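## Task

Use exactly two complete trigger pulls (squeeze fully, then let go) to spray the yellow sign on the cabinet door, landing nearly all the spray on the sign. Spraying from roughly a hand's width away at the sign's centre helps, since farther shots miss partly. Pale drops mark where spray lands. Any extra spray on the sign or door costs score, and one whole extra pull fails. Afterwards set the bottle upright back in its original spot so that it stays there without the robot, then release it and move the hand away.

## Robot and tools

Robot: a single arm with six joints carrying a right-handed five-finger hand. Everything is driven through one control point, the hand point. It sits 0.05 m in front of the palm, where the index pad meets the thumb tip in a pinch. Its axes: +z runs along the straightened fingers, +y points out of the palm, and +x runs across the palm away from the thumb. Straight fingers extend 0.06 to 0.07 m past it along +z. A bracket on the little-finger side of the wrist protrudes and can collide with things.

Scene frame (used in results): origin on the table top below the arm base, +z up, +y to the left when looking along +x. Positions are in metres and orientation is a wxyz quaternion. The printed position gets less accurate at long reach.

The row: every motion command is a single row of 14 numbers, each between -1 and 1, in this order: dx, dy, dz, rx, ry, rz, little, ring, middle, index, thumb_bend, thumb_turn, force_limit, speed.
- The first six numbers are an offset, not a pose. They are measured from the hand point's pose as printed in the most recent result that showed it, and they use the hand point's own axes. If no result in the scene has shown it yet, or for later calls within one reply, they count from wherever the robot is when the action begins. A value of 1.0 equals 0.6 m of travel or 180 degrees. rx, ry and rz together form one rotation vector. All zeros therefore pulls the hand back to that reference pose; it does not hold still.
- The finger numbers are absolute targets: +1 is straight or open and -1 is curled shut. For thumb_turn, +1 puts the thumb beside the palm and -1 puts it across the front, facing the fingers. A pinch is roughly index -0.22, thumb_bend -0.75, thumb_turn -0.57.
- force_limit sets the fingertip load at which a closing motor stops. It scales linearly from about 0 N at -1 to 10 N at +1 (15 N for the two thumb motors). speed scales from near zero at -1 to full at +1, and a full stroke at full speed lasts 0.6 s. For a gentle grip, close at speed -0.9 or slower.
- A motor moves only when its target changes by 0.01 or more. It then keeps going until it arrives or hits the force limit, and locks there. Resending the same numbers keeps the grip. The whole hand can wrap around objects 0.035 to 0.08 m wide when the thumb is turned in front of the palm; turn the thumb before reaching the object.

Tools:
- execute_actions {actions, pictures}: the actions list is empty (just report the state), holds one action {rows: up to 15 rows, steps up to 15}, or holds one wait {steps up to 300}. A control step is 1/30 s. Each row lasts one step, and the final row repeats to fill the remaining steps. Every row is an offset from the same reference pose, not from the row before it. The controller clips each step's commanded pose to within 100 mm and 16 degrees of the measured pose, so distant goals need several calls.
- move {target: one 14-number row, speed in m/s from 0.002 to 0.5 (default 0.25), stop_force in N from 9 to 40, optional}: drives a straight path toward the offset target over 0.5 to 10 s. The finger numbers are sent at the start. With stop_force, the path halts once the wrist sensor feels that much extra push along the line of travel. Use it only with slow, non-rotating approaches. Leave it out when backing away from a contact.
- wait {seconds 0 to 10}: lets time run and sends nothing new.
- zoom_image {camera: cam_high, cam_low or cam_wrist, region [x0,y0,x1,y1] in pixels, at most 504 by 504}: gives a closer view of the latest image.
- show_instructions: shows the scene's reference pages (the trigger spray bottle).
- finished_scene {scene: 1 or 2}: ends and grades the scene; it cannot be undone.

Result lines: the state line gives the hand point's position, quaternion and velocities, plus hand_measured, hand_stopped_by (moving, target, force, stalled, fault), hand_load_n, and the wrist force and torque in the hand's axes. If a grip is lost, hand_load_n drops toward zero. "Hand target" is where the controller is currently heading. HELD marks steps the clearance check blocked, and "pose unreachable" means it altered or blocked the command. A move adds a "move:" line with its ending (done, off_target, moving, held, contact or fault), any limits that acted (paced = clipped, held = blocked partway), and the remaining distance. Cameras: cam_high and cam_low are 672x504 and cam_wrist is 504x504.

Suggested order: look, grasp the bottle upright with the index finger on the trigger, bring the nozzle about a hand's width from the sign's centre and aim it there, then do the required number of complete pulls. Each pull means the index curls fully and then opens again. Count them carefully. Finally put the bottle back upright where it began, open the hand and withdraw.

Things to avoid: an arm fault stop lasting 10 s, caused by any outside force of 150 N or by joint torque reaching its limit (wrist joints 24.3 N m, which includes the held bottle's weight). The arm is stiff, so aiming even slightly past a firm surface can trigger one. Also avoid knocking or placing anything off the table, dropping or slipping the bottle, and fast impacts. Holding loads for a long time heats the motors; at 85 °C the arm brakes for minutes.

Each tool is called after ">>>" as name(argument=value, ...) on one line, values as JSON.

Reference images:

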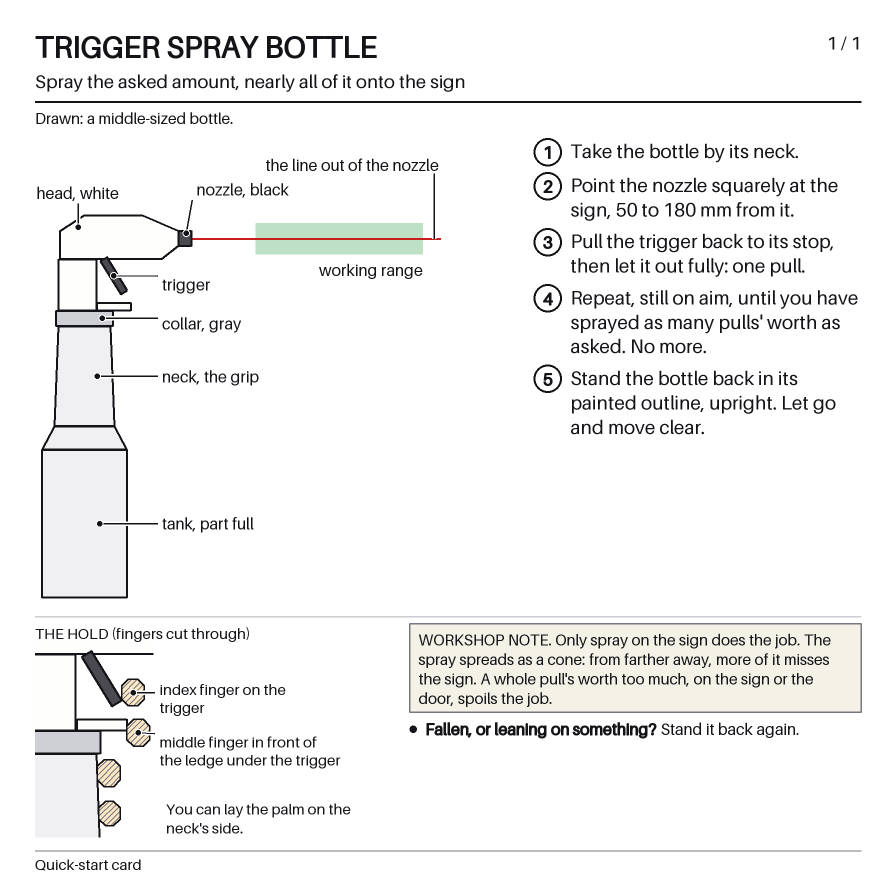

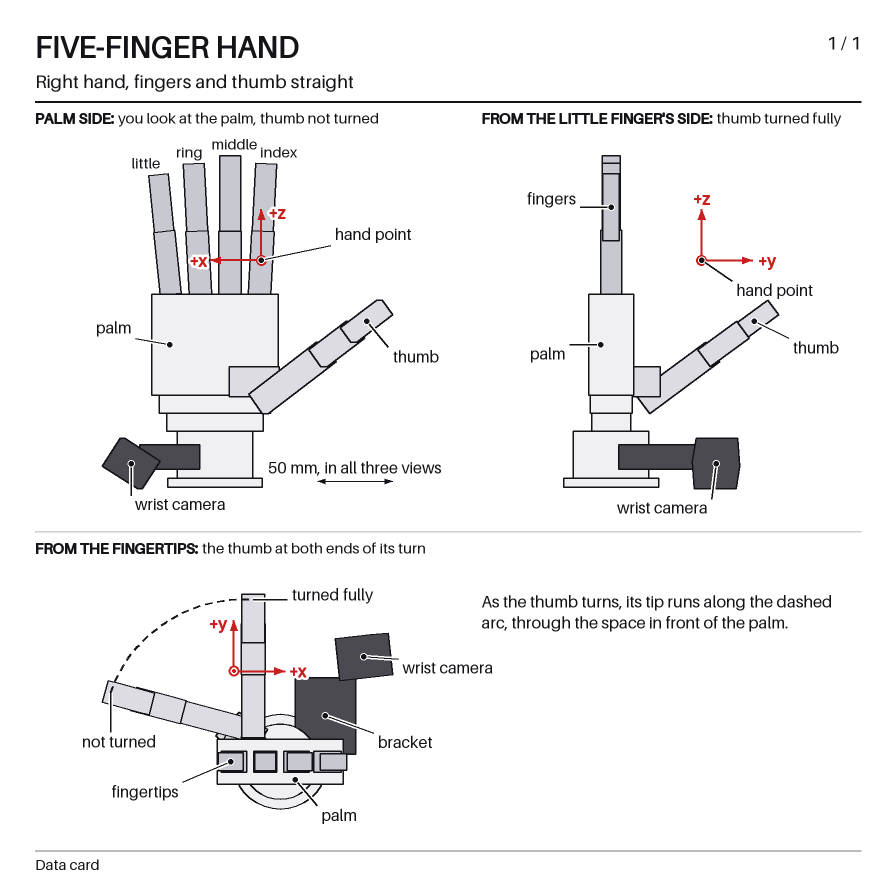

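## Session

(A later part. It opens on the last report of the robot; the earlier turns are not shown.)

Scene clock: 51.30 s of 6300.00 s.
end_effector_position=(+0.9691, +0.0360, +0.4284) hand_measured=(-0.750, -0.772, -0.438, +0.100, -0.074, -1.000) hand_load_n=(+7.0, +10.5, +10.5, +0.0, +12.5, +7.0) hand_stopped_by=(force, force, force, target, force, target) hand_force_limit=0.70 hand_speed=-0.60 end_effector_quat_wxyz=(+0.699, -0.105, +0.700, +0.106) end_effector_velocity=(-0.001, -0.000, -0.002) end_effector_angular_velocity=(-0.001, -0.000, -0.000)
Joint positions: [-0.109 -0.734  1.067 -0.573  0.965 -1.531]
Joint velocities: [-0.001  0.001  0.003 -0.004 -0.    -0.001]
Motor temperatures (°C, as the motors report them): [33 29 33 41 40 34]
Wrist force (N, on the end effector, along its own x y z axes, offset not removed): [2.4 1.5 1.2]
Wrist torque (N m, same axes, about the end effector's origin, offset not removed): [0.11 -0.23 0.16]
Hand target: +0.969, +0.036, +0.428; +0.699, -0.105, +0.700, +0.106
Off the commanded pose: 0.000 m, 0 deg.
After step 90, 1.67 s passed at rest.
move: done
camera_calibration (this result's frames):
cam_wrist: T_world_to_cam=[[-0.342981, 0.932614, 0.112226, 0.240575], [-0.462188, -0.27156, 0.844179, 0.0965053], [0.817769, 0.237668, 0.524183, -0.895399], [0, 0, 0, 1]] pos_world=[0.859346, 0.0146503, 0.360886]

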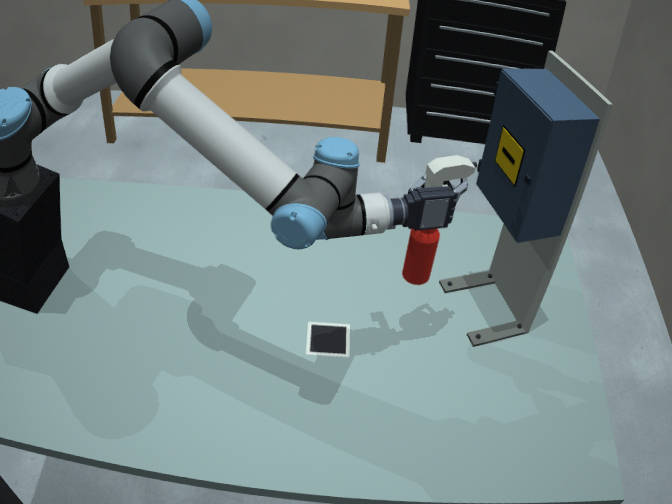

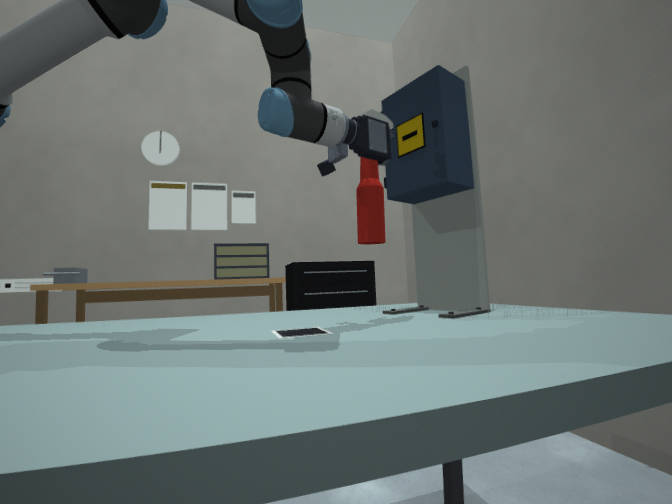

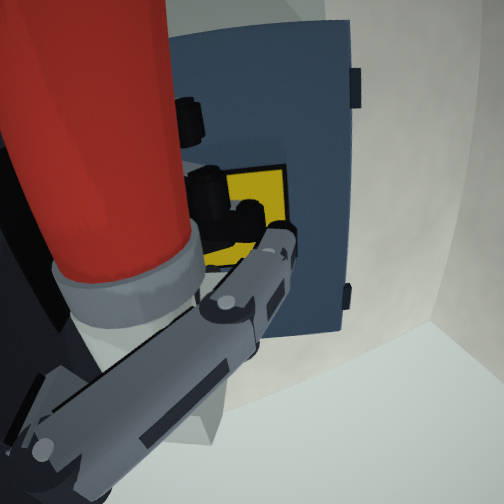

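Aim is good.

>>> move(target=[0,0,0,0,0,0,-1,-1,-1,-1,-1,-1,1,-0.4])

>>> zoom_image(camera="cam_high", region=[410, 110, 540, 210])

Scene clock: 54.20 s of 6300.00 s.
end_effector_position=(+0.9691, +0.0360, +0.4284) hand_measured=(-0.750, -0.772, -0.438, -0.838, -0.074, -1.000) hand_load_n=(+8.0, +10.0, +10.5, +11.0, +12.0, +7.5) hand_stopped_by=(force, force, force, force, force, target) hand_force_limit=1.00 hand_speed=-0.40 end_effector_quat_wxyz=(+0.699, -0.105, +0.700, +0.106) end_effector_velocity=(-0.000, +0.001, -0.000) end_effector_angular_velocity=(+0.000, +0.000, +0.001)
Joint positions: [-0.109 -0.734  1.067 -0.573  0.965 -1.531]
Joint velocities: [ 0.001 -0.     0.    -0.     0.    -0.   ]
Motor temperatures (°C, as the motors report them): [33 29 33 41 40 34]
Wrist force (N, on the end effector, along its own x y z axes, offset not removed): [-2.3 -0.5 0.0]
Wrist torque (N m, same axes, about the end effector's origin, offset not removed): [-0.19 0.60 -0.28]
Hand target: +0.969, +0.036, +0.428; +0.699, -0.105, +0.700, +0.106
Off the commanded pose: 0.000 m, 0 deg.
move: done
camera_calibration (this result's frames):
cam_wrist: T_world_to_cam=[[-0.342967, 0.932615, 0.112262, 0.240573], [-0.462171, -0.271579, 0.844182, 0.0964873], [0.817785, 0.237642, 0.52417, -0.895394], [0, 0, 0, 1]] pos_world=[0.859342, 0.0146256, 0.360879]

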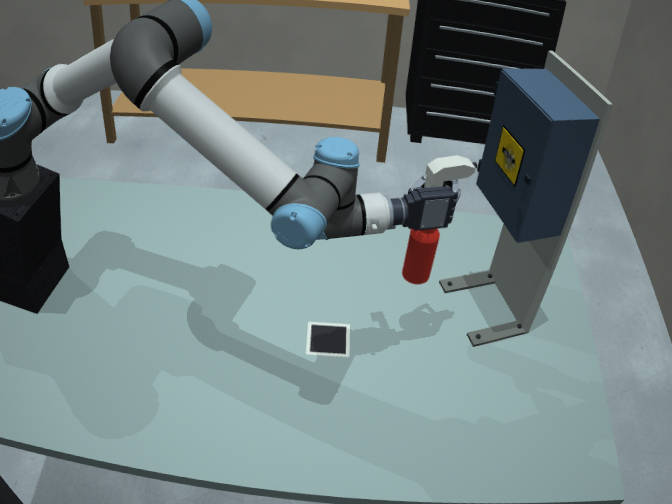

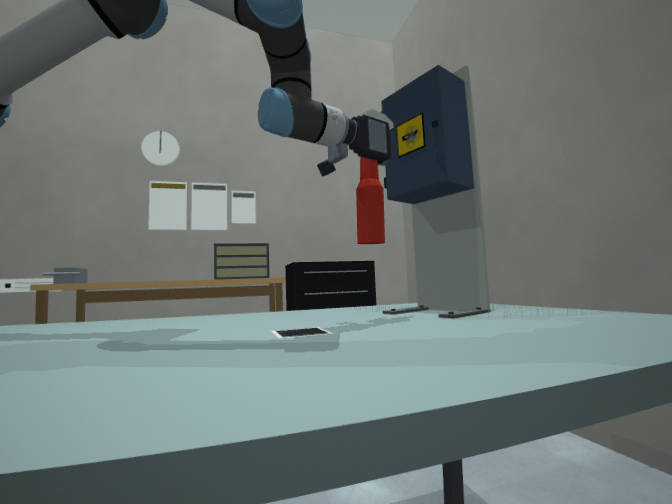

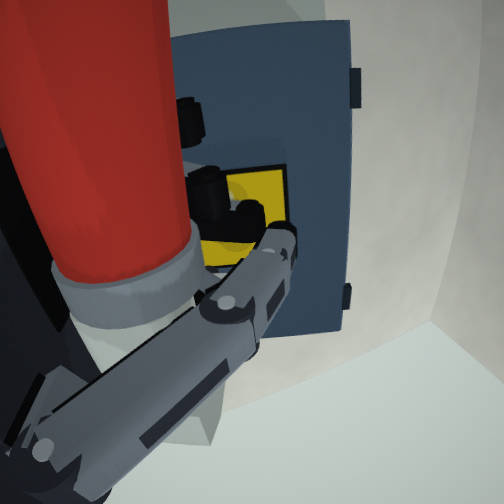

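Region (410, 110, 540, 210) of cam_high's 672x504 image, scaled by 3.877, with more detail than that image has; it fills the top 388 rows of this view, and the rest is white.

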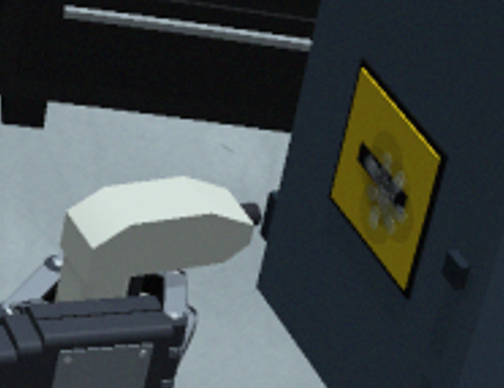

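>>> move(target=[0,0,0,0,0,0,-1,-1,-1,0.1,-1,-1,1,-0.4])

>>> move(target=[0,0,0,0,0,0,-1,-1,-1,-1,-1,-1,1,-0.4])

>>> move(target=[0,0,0,0,0,0,-1,-1,-1,0.3,-1,-1,1,-0.4])

>>> move(target=[0.255,-0.021,-0.3,0.095,0,0,-1,-1,-1,0.3,-1,-1,1,-0.4], speed=0.15)

>>> move(target=[0.032,0,0,0,0,0,-1,-1,-1,0.3,-1,-1,1,-0.4], speed=0.02)

Scene clock: 59.03 s of 6300.00 s.
end_effector_position=(+0.9691, +0.0360, +0.4284) hand_measured=(-0.750, -0.772, -0.438, +0.100, -0.074, -1.000) hand_load_n=(+6.5, +9.5, +10.0, +0.0, +12.5, +7.0) hand_stopped_by=(force, force, force, target, force, target) hand_force_limit=1.00 hand_speed=-0.40 end_effector_quat_wxyz=(+0.699, -0.105, +0.700, +0.106) end_effector_velocity=(-0.000, +0.001, -0.000) end_effector_angular_velocity=(-0.001, +0.000, +0.001)
Joint positions: [-0.109 -0.734  1.067 -0.573  0.965 -1.531]
Joint velocities: [ 0.001 -0.     0.001  0.    -0.    -0.001]
Motor temperatures (°C, as the motors report them): [33 29 33 41 40 34]
Wrist force (N, on the end effector, along its own x y z axes, offset not removed): [2.6 0.6 2.3]
Wrist torque (N m, same axes, about the end effector's origin, offset not removed): [-0.03 -0.13 0.03]
Hand target: +0.969, +0.036, +0.428; +0.699, -0.105, +0.700, +0.106
Off the commanded pose: 0.000 m, 0 deg.
After step 90, 0.60 s passed at rest.
move: done
camera_calibration (this result's frames):
cam_wrist: T_world_to_cam=[[-0.342982, 0.932614, 0.112226, 0.240576], [-0.462188, -0.27156, 0.844178, 0.096505], [0.817769, 0.237668, 0.524183, -0.8954], [0, 0, 0, 1]] pos_world=[0.859346, 0.0146508, 0.360887]

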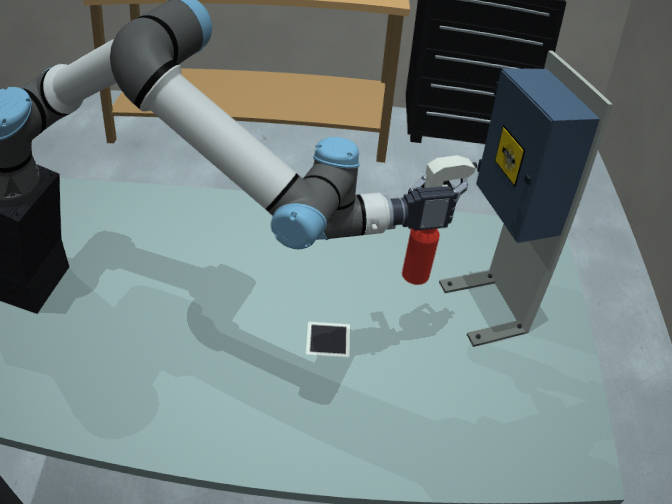

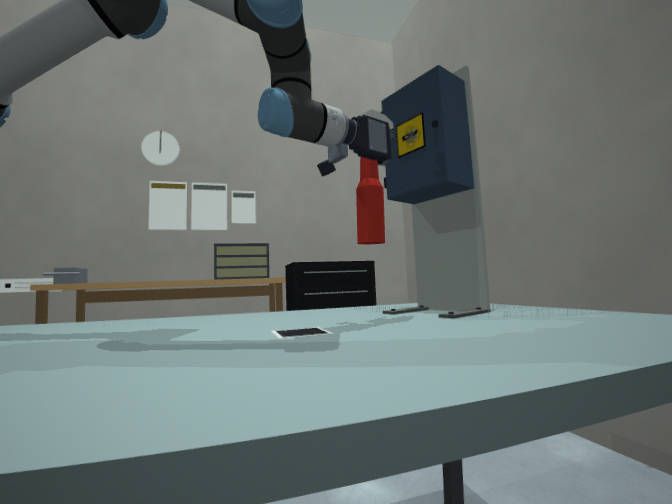

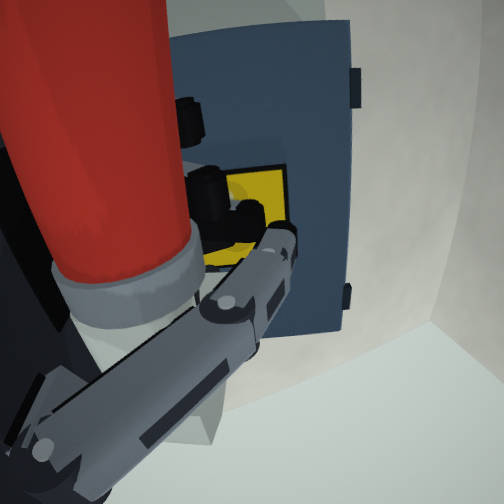

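Scene clock: 60.27 s of 6300.00 s.
end_effector_position=(+0.9691, +0.0360, +0.4284) hand_measured=(-0.750, -0.772, -0.438, -0.840, -0.074, -1.000) hand_load_n=(+8.0, +10.0, +10.5, +11.0, +12.0, +7.5) hand_stopped_by=(force, force, force, force, force, target) hand_force_limit=1.00 hand_speed=-0.40 end_effector_quat_wxyz=(+0.699, -0.105, +0.700, +0.106) end_effector_velocity=(+0.000, +0.000, +0.000) end_effector_angular_velocity=(+0.000, -0.000, +0.000)
Joint positions: [-0.109 -0.734  1.067 -0.573  0.965 -1.531]
Joint velocities: [ 0. -0. -0. -0.  0.  0.]
Motor temperatures (°C, as the motors report them): [33 29 33 41 40 34]
Wrist force (N, on the end effector, along its own x y z axes, offset not removed): [0.6 -1.9 -0.3]
Wrist torque (N m, same axes, about the end effector's origin, offset not removed): [-0.24 0.12 0.06]
Hand target: +0.969, +0.036, +0.428; +0.699, -0.105, +0.700, +0.106
Off the commanded pose: 0.000 m, 0 deg.
move: done
camera_calibration (this result's frames):
cam_wrist: T_world_to_cam=[[-0.34298, 0.932615, 0.112225, 0.240576], [-0.462189, -0.271559, 0.844178, 0.096505], [0.817769, 0.237667, 0.524183, -0.8954], [0, 0, 0, 1]] pos_world=[0.859346, 0.0146497, 0.360887]

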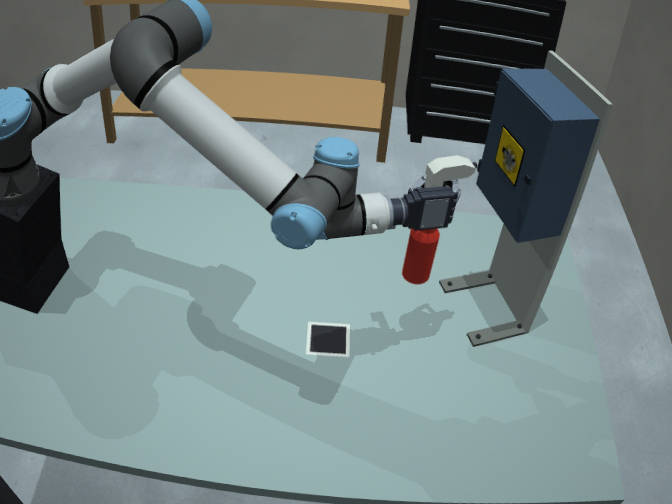

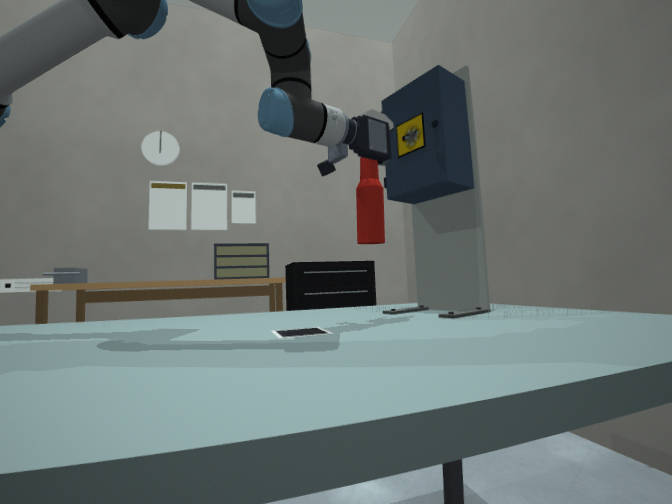

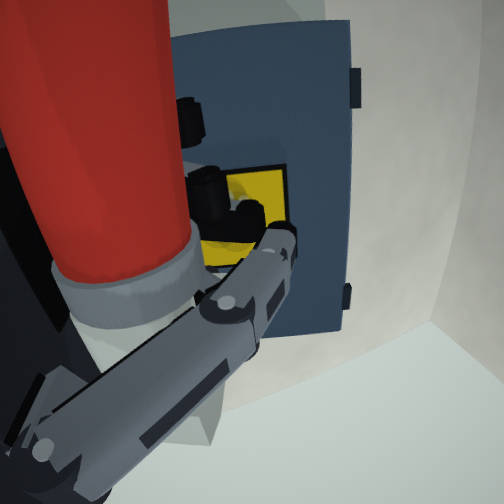

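Scene clock: 61.70 s of 6300.00 s.
end_effector_position=(+0.9691, +0.0360, +0.4284) hand_measured=(-0.750, -0.772, -0.438, +0.300, -0.074, -1.000) hand_load_n=(+6.5, +9.5, +10.0, +0.0, +12.5, +7.0) hand_stopped_by=(force, force, force, target, force, target) hand_force_limit=1.00 hand_speed=-0.40 end_effector_quat_wxyz=(+0.699, -0.105, +0.700, +0.106) end_effector_velocity=(-0.000, +0.000, -0.000) end_effector_angular_velocity=(-0.002, +0.000, +0.000)
Joint positions: [-0.109 -0.734  1.067 -0.573  0.965 -1.531]
Joint velocities: [ 0.    -0.     0.001  0.    -0.    -0.002]
Motor temperatures (°C, as the motors report them): [33 29 33 41 40 34]
Wrist force (N, on the end effector, along its own x y z axes, offset not removed): [0.3 1.4 0.9]
Wrist torque (N m, same axes, about the end effector's origin, offset not removed): [0.13 0.02 0.03]
Hand target: +0.969, +0.036, +0.428; +0.699, -0.105, +0.700, +0.106
Off the commanded pose: 0.000 m, 0 deg.
move: done
camera_calibration (this result's frames):
cam_wrist: T_world_to_cam=[[-0.34298, 0.932615, 0.112225, 0.240576], [-0.462189, -0.271559, 0.844178, 0.0965052], [0.817769, 0.237667, 0.524184, -0.8954], [0, 0, 0, 1]] pos_world=[0.859346, 0.0146497, 0.360888]

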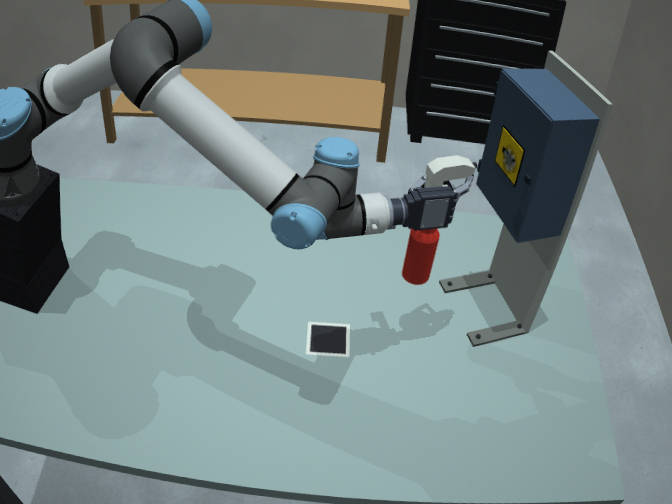

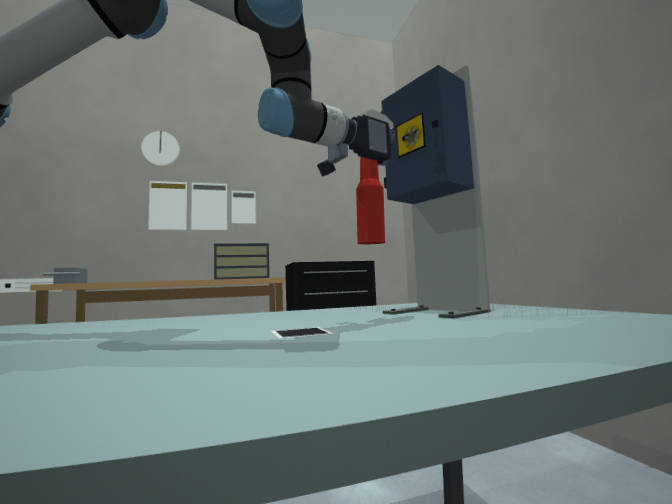

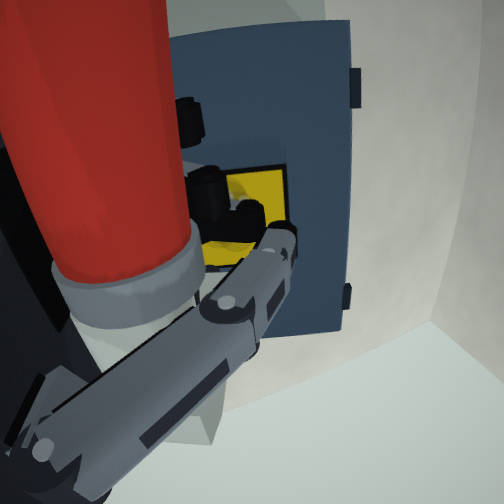

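Scene clock: 63.80 s of 6300.00 s.
end_effector_position=(+0.8006, -0.0288, +0.2758) hand_measured=(-0.750, -0.772, -0.438, +0.300, -0.074, -1.000) hand_load_n=(+6.5, +9.5, +10.0, +0.0, +12.5, +7.0) hand_stopped_by=(force, force, force, target, force, target) hand_force_limit=1.00 hand_speed=-0.40 end_effector_quat_wxyz=(+0.707, +0.000, +0.707, +0.001) end_effector_velocity=(-0.001, -0.001, -0.001) end_effector_angular_velocity=(-0.001, -0.003, -0.002)
Joint positions: [-0.198 -0.758  1.743 -1.222  1.177 -1.515]
Joint velocities: [-0.001  0.002  0.002 -0.007  0.001 -0.   ]
Motor temperatures (°C, as the motors report them): [33 29 33 41 40 34]
Wrist force (N, on the end effector, along its own x y z axes, offset not removed): [-0.1 -1.2 1.5]
Wrist torque (N m, same axes, about the end effector's origin, offset not removed): [-0.33 0.22 -0.13]
Hand target: +0.800, -0.029, +0.276; +0.707, +0.000, +0.707, +0.001
Off the commanded pose: 0.000 m, 0 deg.
move: done
camera_calibration (this result's frames):
cam_wrist: T_world_to_cam=[[-0.0538211, 0.992256, 0.111944, 0.0307117], [-0.521287, -0.123537, 0.844392, 0.181358], [0.851682, -0.0129088, 0.523899, -0.696576], [0, 0, 0, 1]] pos_world=[0.689454, -0.0170613, 0.20836]

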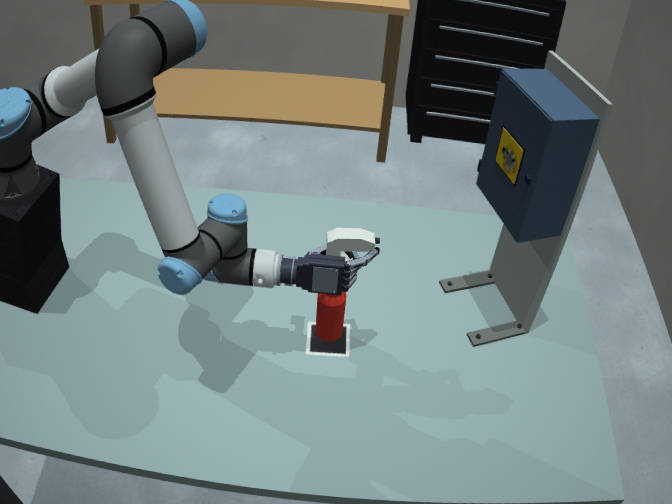

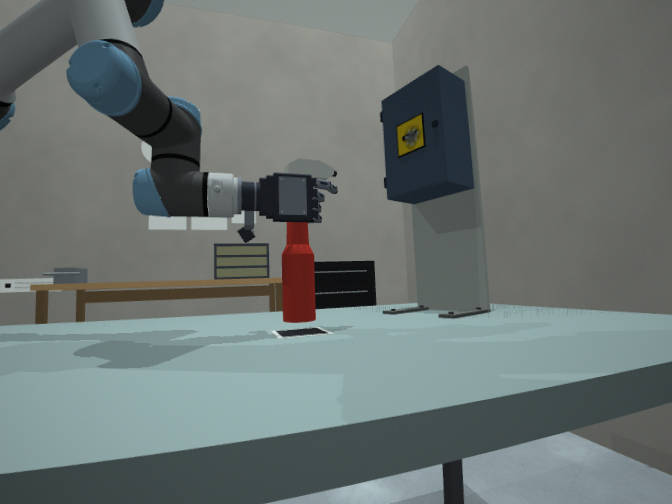

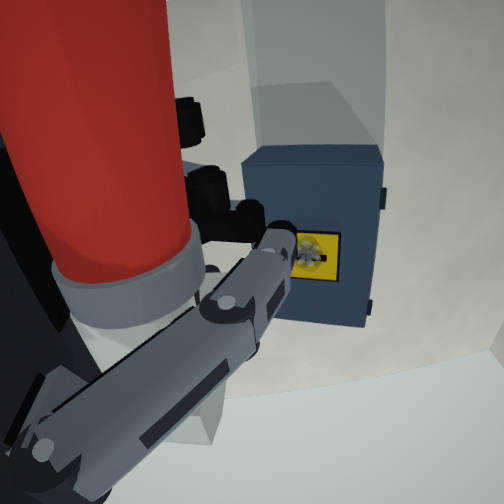

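Scene clock: 65.07 s of 6300.00 s.
end_effector_position=(+0.8006, -0.0288, +0.2568) hand_measured=(-0.750, -0.772, -0.438, +0.300, -0.074, -1.000) hand_load_n=(+6.5, +9.5, +10.0, +0.0, +12.5, +7.0) hand_stopped_by=(force, force, force, target, force, target) hand_force_limit=1.00 hand_speed=-0.40 end_effector_quat_wxyz=(+0.707, +0.000, +0.707, +0.001) end_effector_velocity=(-0.000, +0.001, -0.002) end_effector_angular_velocity=(+0.000, +0.000, +0.001)
Joint positions: [-0.196 -0.715  1.724 -1.246  1.178 -1.515]
Joint velocities: [ 0.001  0.004 -0.002 -0.002  0.     0.   ]
Motor temperatures (°C, as the motors report them): [33 29 33 41 40 34]
Wrist force (N, on the end effector, along its own x y z axes, offset not removed): [2.1 1.1 0.4]
Wrist torque (N m, same axes, about the end effector's origin, offset not removed): [0.11 -0.02 0.08]
Hand target: +0.801, -0.029, +0.257; +0.707, +0.000, +0.707, +0.001
Off the commanded pose: 0.000 m, 0 deg.
move: done
camera_calibration (this result's frames):
cam_wrist: T_world_to_cam=[[-0.0538198, 0.992256, 0.111942, 0.0328199], [-0.521282, -0.123536, 0.844396, 0.197404], [0.851686, -0.0129083, 0.523894, -0.686577], [0, 0, 0, 1]] pos_world=[0.689417, -0.0170418, 0.189332]

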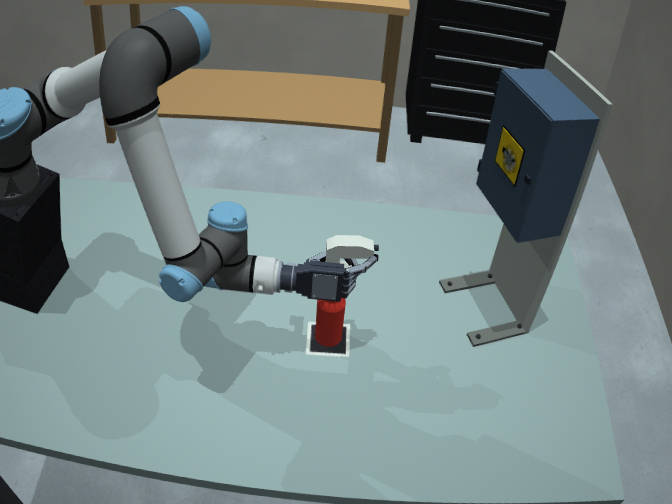

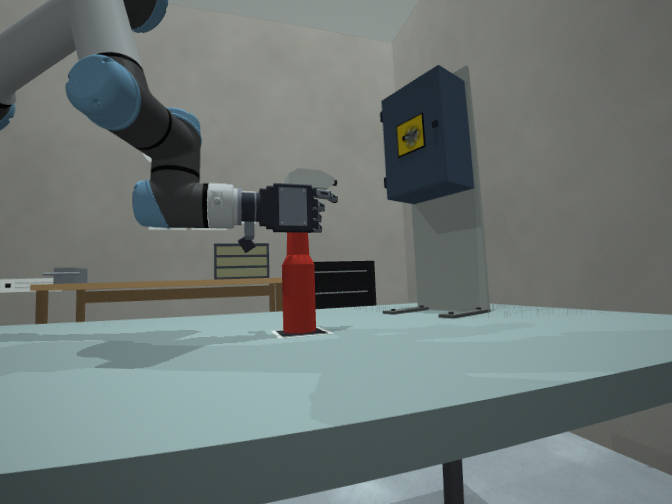

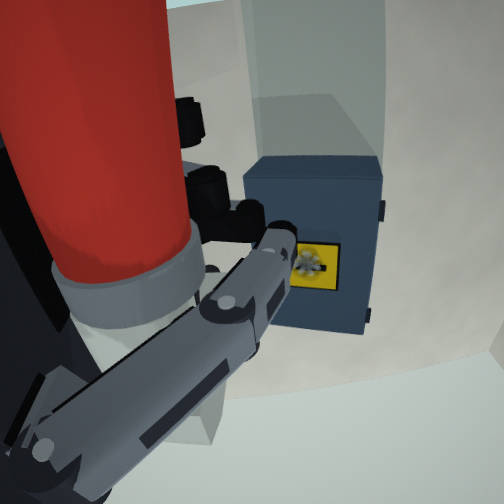

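>>> move(target=[0.003,-0.003,0.002,0,0,0,-1,-1,-1,0.3,-1,-1,1,-0.4], speed=0.01)

>>> move(target=[0,0,0,0,0,0,1,1,1,1,1,-1,1,0])

>>> move(target=[0,-0.1,-0.35,0,0,0,1,1,1,1,1,-1,1,0], speed=0.15)

Scene clock: 67.90 s of 6300.00 s.
end_effector_position=(+0.8018, -0.0306, +0.2551) hand_measured=(-0.750, -0.772, -0.438, +0.300, -0.074, -1.000) hand_load_n=(+6.5, +9.5, +10.0, +0.0, +12.5, +7.0) hand_stopped_by=(force, force, force, target, force, target) hand_force_limit=1.00 hand_speed=-0.40 end_effector_quat_wxyz=(+0.707, +0.000, +0.707, +0.001) end_effector_velocity=(-0.000, -0.001, -0.001) end_effector_angular_velocity=(+0.000, +0.001, -0.000)
Joint positions: [-0.198 -0.71   1.718 -1.245  1.176 -1.515]
Joint velocities: [-0.001  0.002 -0.001  0.    -0.001  0.   ]
Motor temperatures (°C, as the motors report them): [33 29 33 41 40 34]
Wrist force (N, on the end effector, along its own x y z axes, offset not removed): [2.5 -1.0 -0.8]
Wrist torque (N m, same axes, about the end effector's origin, offset not removed): [-0.11 -0.20 0.09]
Hand target: +0.802, -0.031, +0.255; +0.707, +0.000, +0.707, +0.001
Off the commanded pose: 0.000 m, 0 deg.
move: done
camera_calibration (this result's frames):
cam_wrist: T_world_to_cam=[[-0.0538249, 0.992257, 0.111937, 0.0348027], [-0.521294, -0.123533, 0.844388, 0.199277], [0.851678, -0.0129028, 0.523907, -0.686671], [0, 0, 0, 1]] pos_world=[0.690578, -0.0187759, 0.187589]

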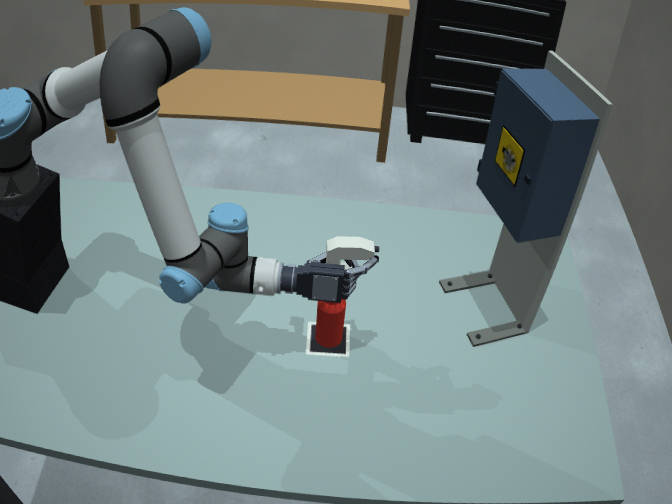

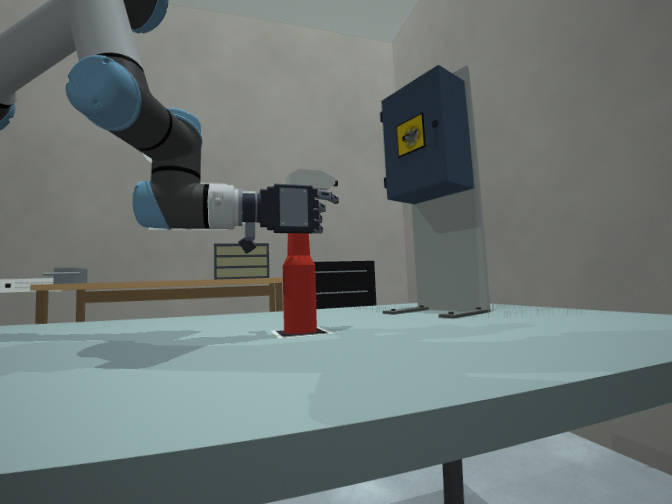

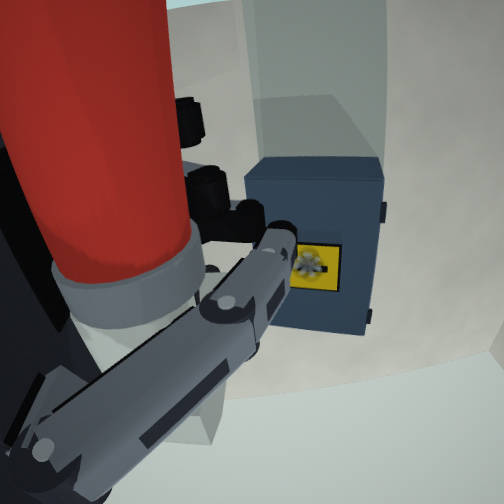

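Scene clock: 69.23 s of 6300.00 s.
end_effector_position=(+0.8018, -0.0306, +0.2551) hand_measured=(+1.000, +1.000, +1.000, +1.000, +1.000, -1.000) hand_load_n=(+0.0, +0.0, +0.0, +0.0, +0.0, +0.0) hand_stopped_by=(target, target, target, target, target, target) hand_force_limit=1.00 hand_speed=0.00 end_effector_quat_wxyz=(+0.707, +0.000, +0.707, +0.001) end_effector_velocity=(+0.000, +0.001, +0.000) end_effector_angular_velocity=(+0.000, -0.000, +0.001)
Joint positions: [-0.198 -0.71   1.718 -1.245  1.176 -1.515]
Joint velocities: [ 0.001 -0.     0.    -0.     0.     0.   ]
Motor temperatures (°C, as the motors report them): [33 29 33 41 40 34]
Wrist force (N, on the end effector, along its own x y z axes, offset not removed): [-0.2 0.3 1.5]
Wrist torque (N m, same axes, about the end effector's origin, offset not removed): [-0.19 -0.08 0.04]
Hand target: +0.802, -0.031, +0.255; +0.707, +0.000, +0.707, +0.001
Off the commanded pose: 0.000 m, 0 deg.
move: done
camera_calibration (this result's frames):
cam_wrist: T_world_to_cam=[[-0.053819, 0.992255, 0.111952, 0.034812], [-0.521273, -0.123543, 0.8444, 0.199274], [0.851691, -0.0129126, 0.523885, -0.686663], [0, 0, 0, 1]] pos_world=[0.690574, -0.01879, 0.187568]

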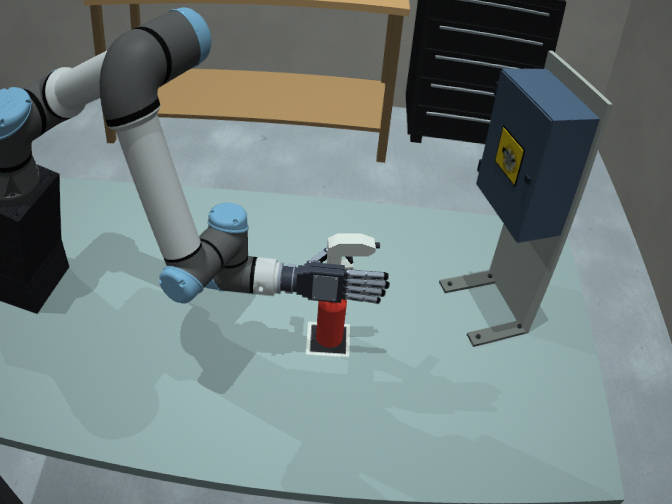

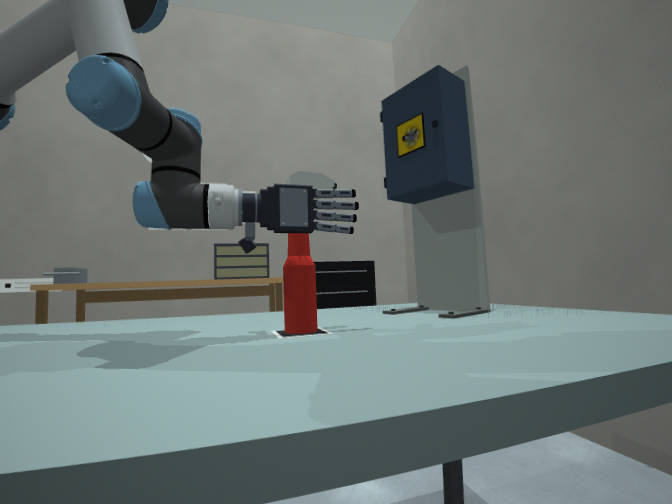

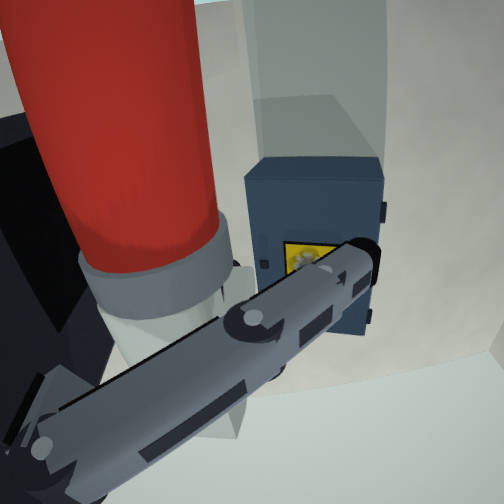

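Scene clock: 71.23 s of 6300.00 s.
end_effector_position=(+0.5920, -0.0907, +0.2554) hand_measured=(+1.000, +1.000, +1.000, +1.000, +1.000, -1.000) hand_load_n=(+0.0, +0.0, +0.0, +0.0, +0.0, +0.0) hand_stopped_by=(target, target, target, target, target, target) hand_force_limit=1.00 hand_speed=0.00 end_effector_quat_wxyz=(+0.707, +0.000, +0.708, +0.001) end_effector_velocity=(-0.002, -0.001, +0.000) end_effector_angular_velocity=(+0.000, -0.001, +0.000)
Joint positions: [-0.554 -0.757  2.256 -1.796  0.833 -1.405]
Joint velocities: [-0.005  0.001  0.003 -0.008 -0.005  0.003]
Motor temperatures (°C, as the motors report them): [33 29 33 41 40 34]
Wrist force (N, on the end effector, along its own x y z axes, offset not removed): [0.8 0.1 -1.1]
Wrist torque (N m, same axes, about the end effector's origin, offset not removed): [0.24 -0.08 0.12]
Hand target: +0.592, -0.091, +0.255; +0.707, +0.000, +0.707, +0.001
Off the commanded pose: 0.000 m, 0 deg.
move: done
camera_calibration (this result's frames):
cam_wrist: T_world_to_cam=[[-0.0537913, 0.992283, 0.111721, 0.0831815], [-0.521055, -0.123336, 0.844565, 0.0821072], [0.851827, -0.0127825, 0.523668, -0.508974], [0, 0, 0, 1]] pos_world=[0.480815, -0.0789188, 0.187895]

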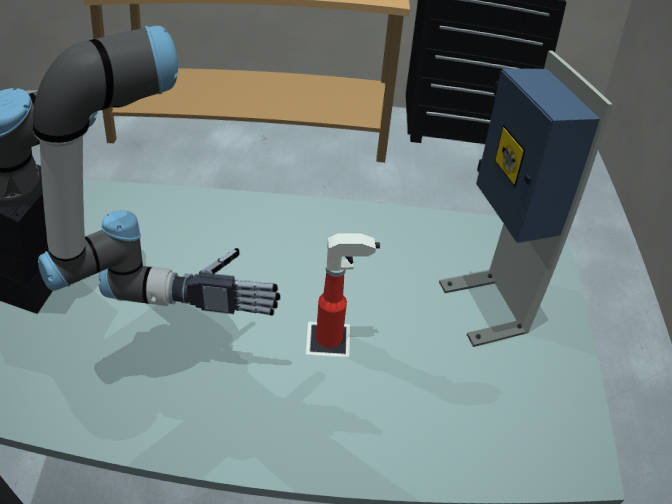

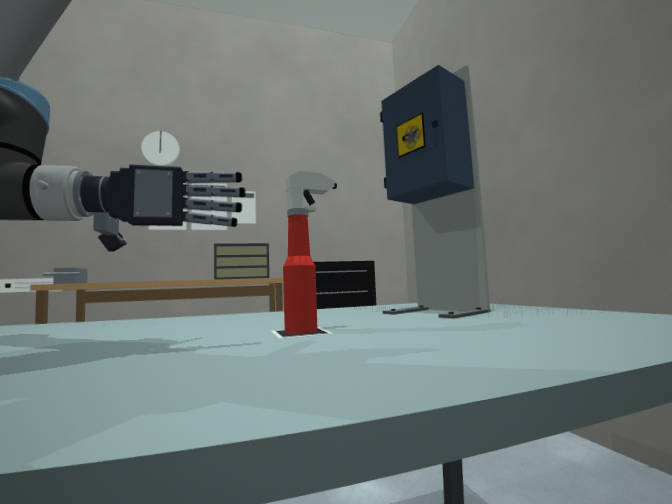

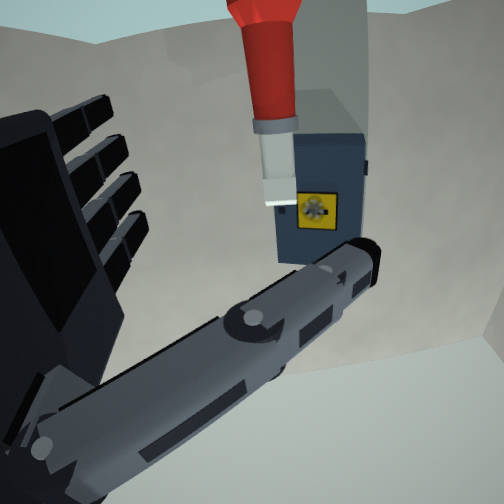

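>>> finished_scene(scene=1)

The scene is finished: the task was done.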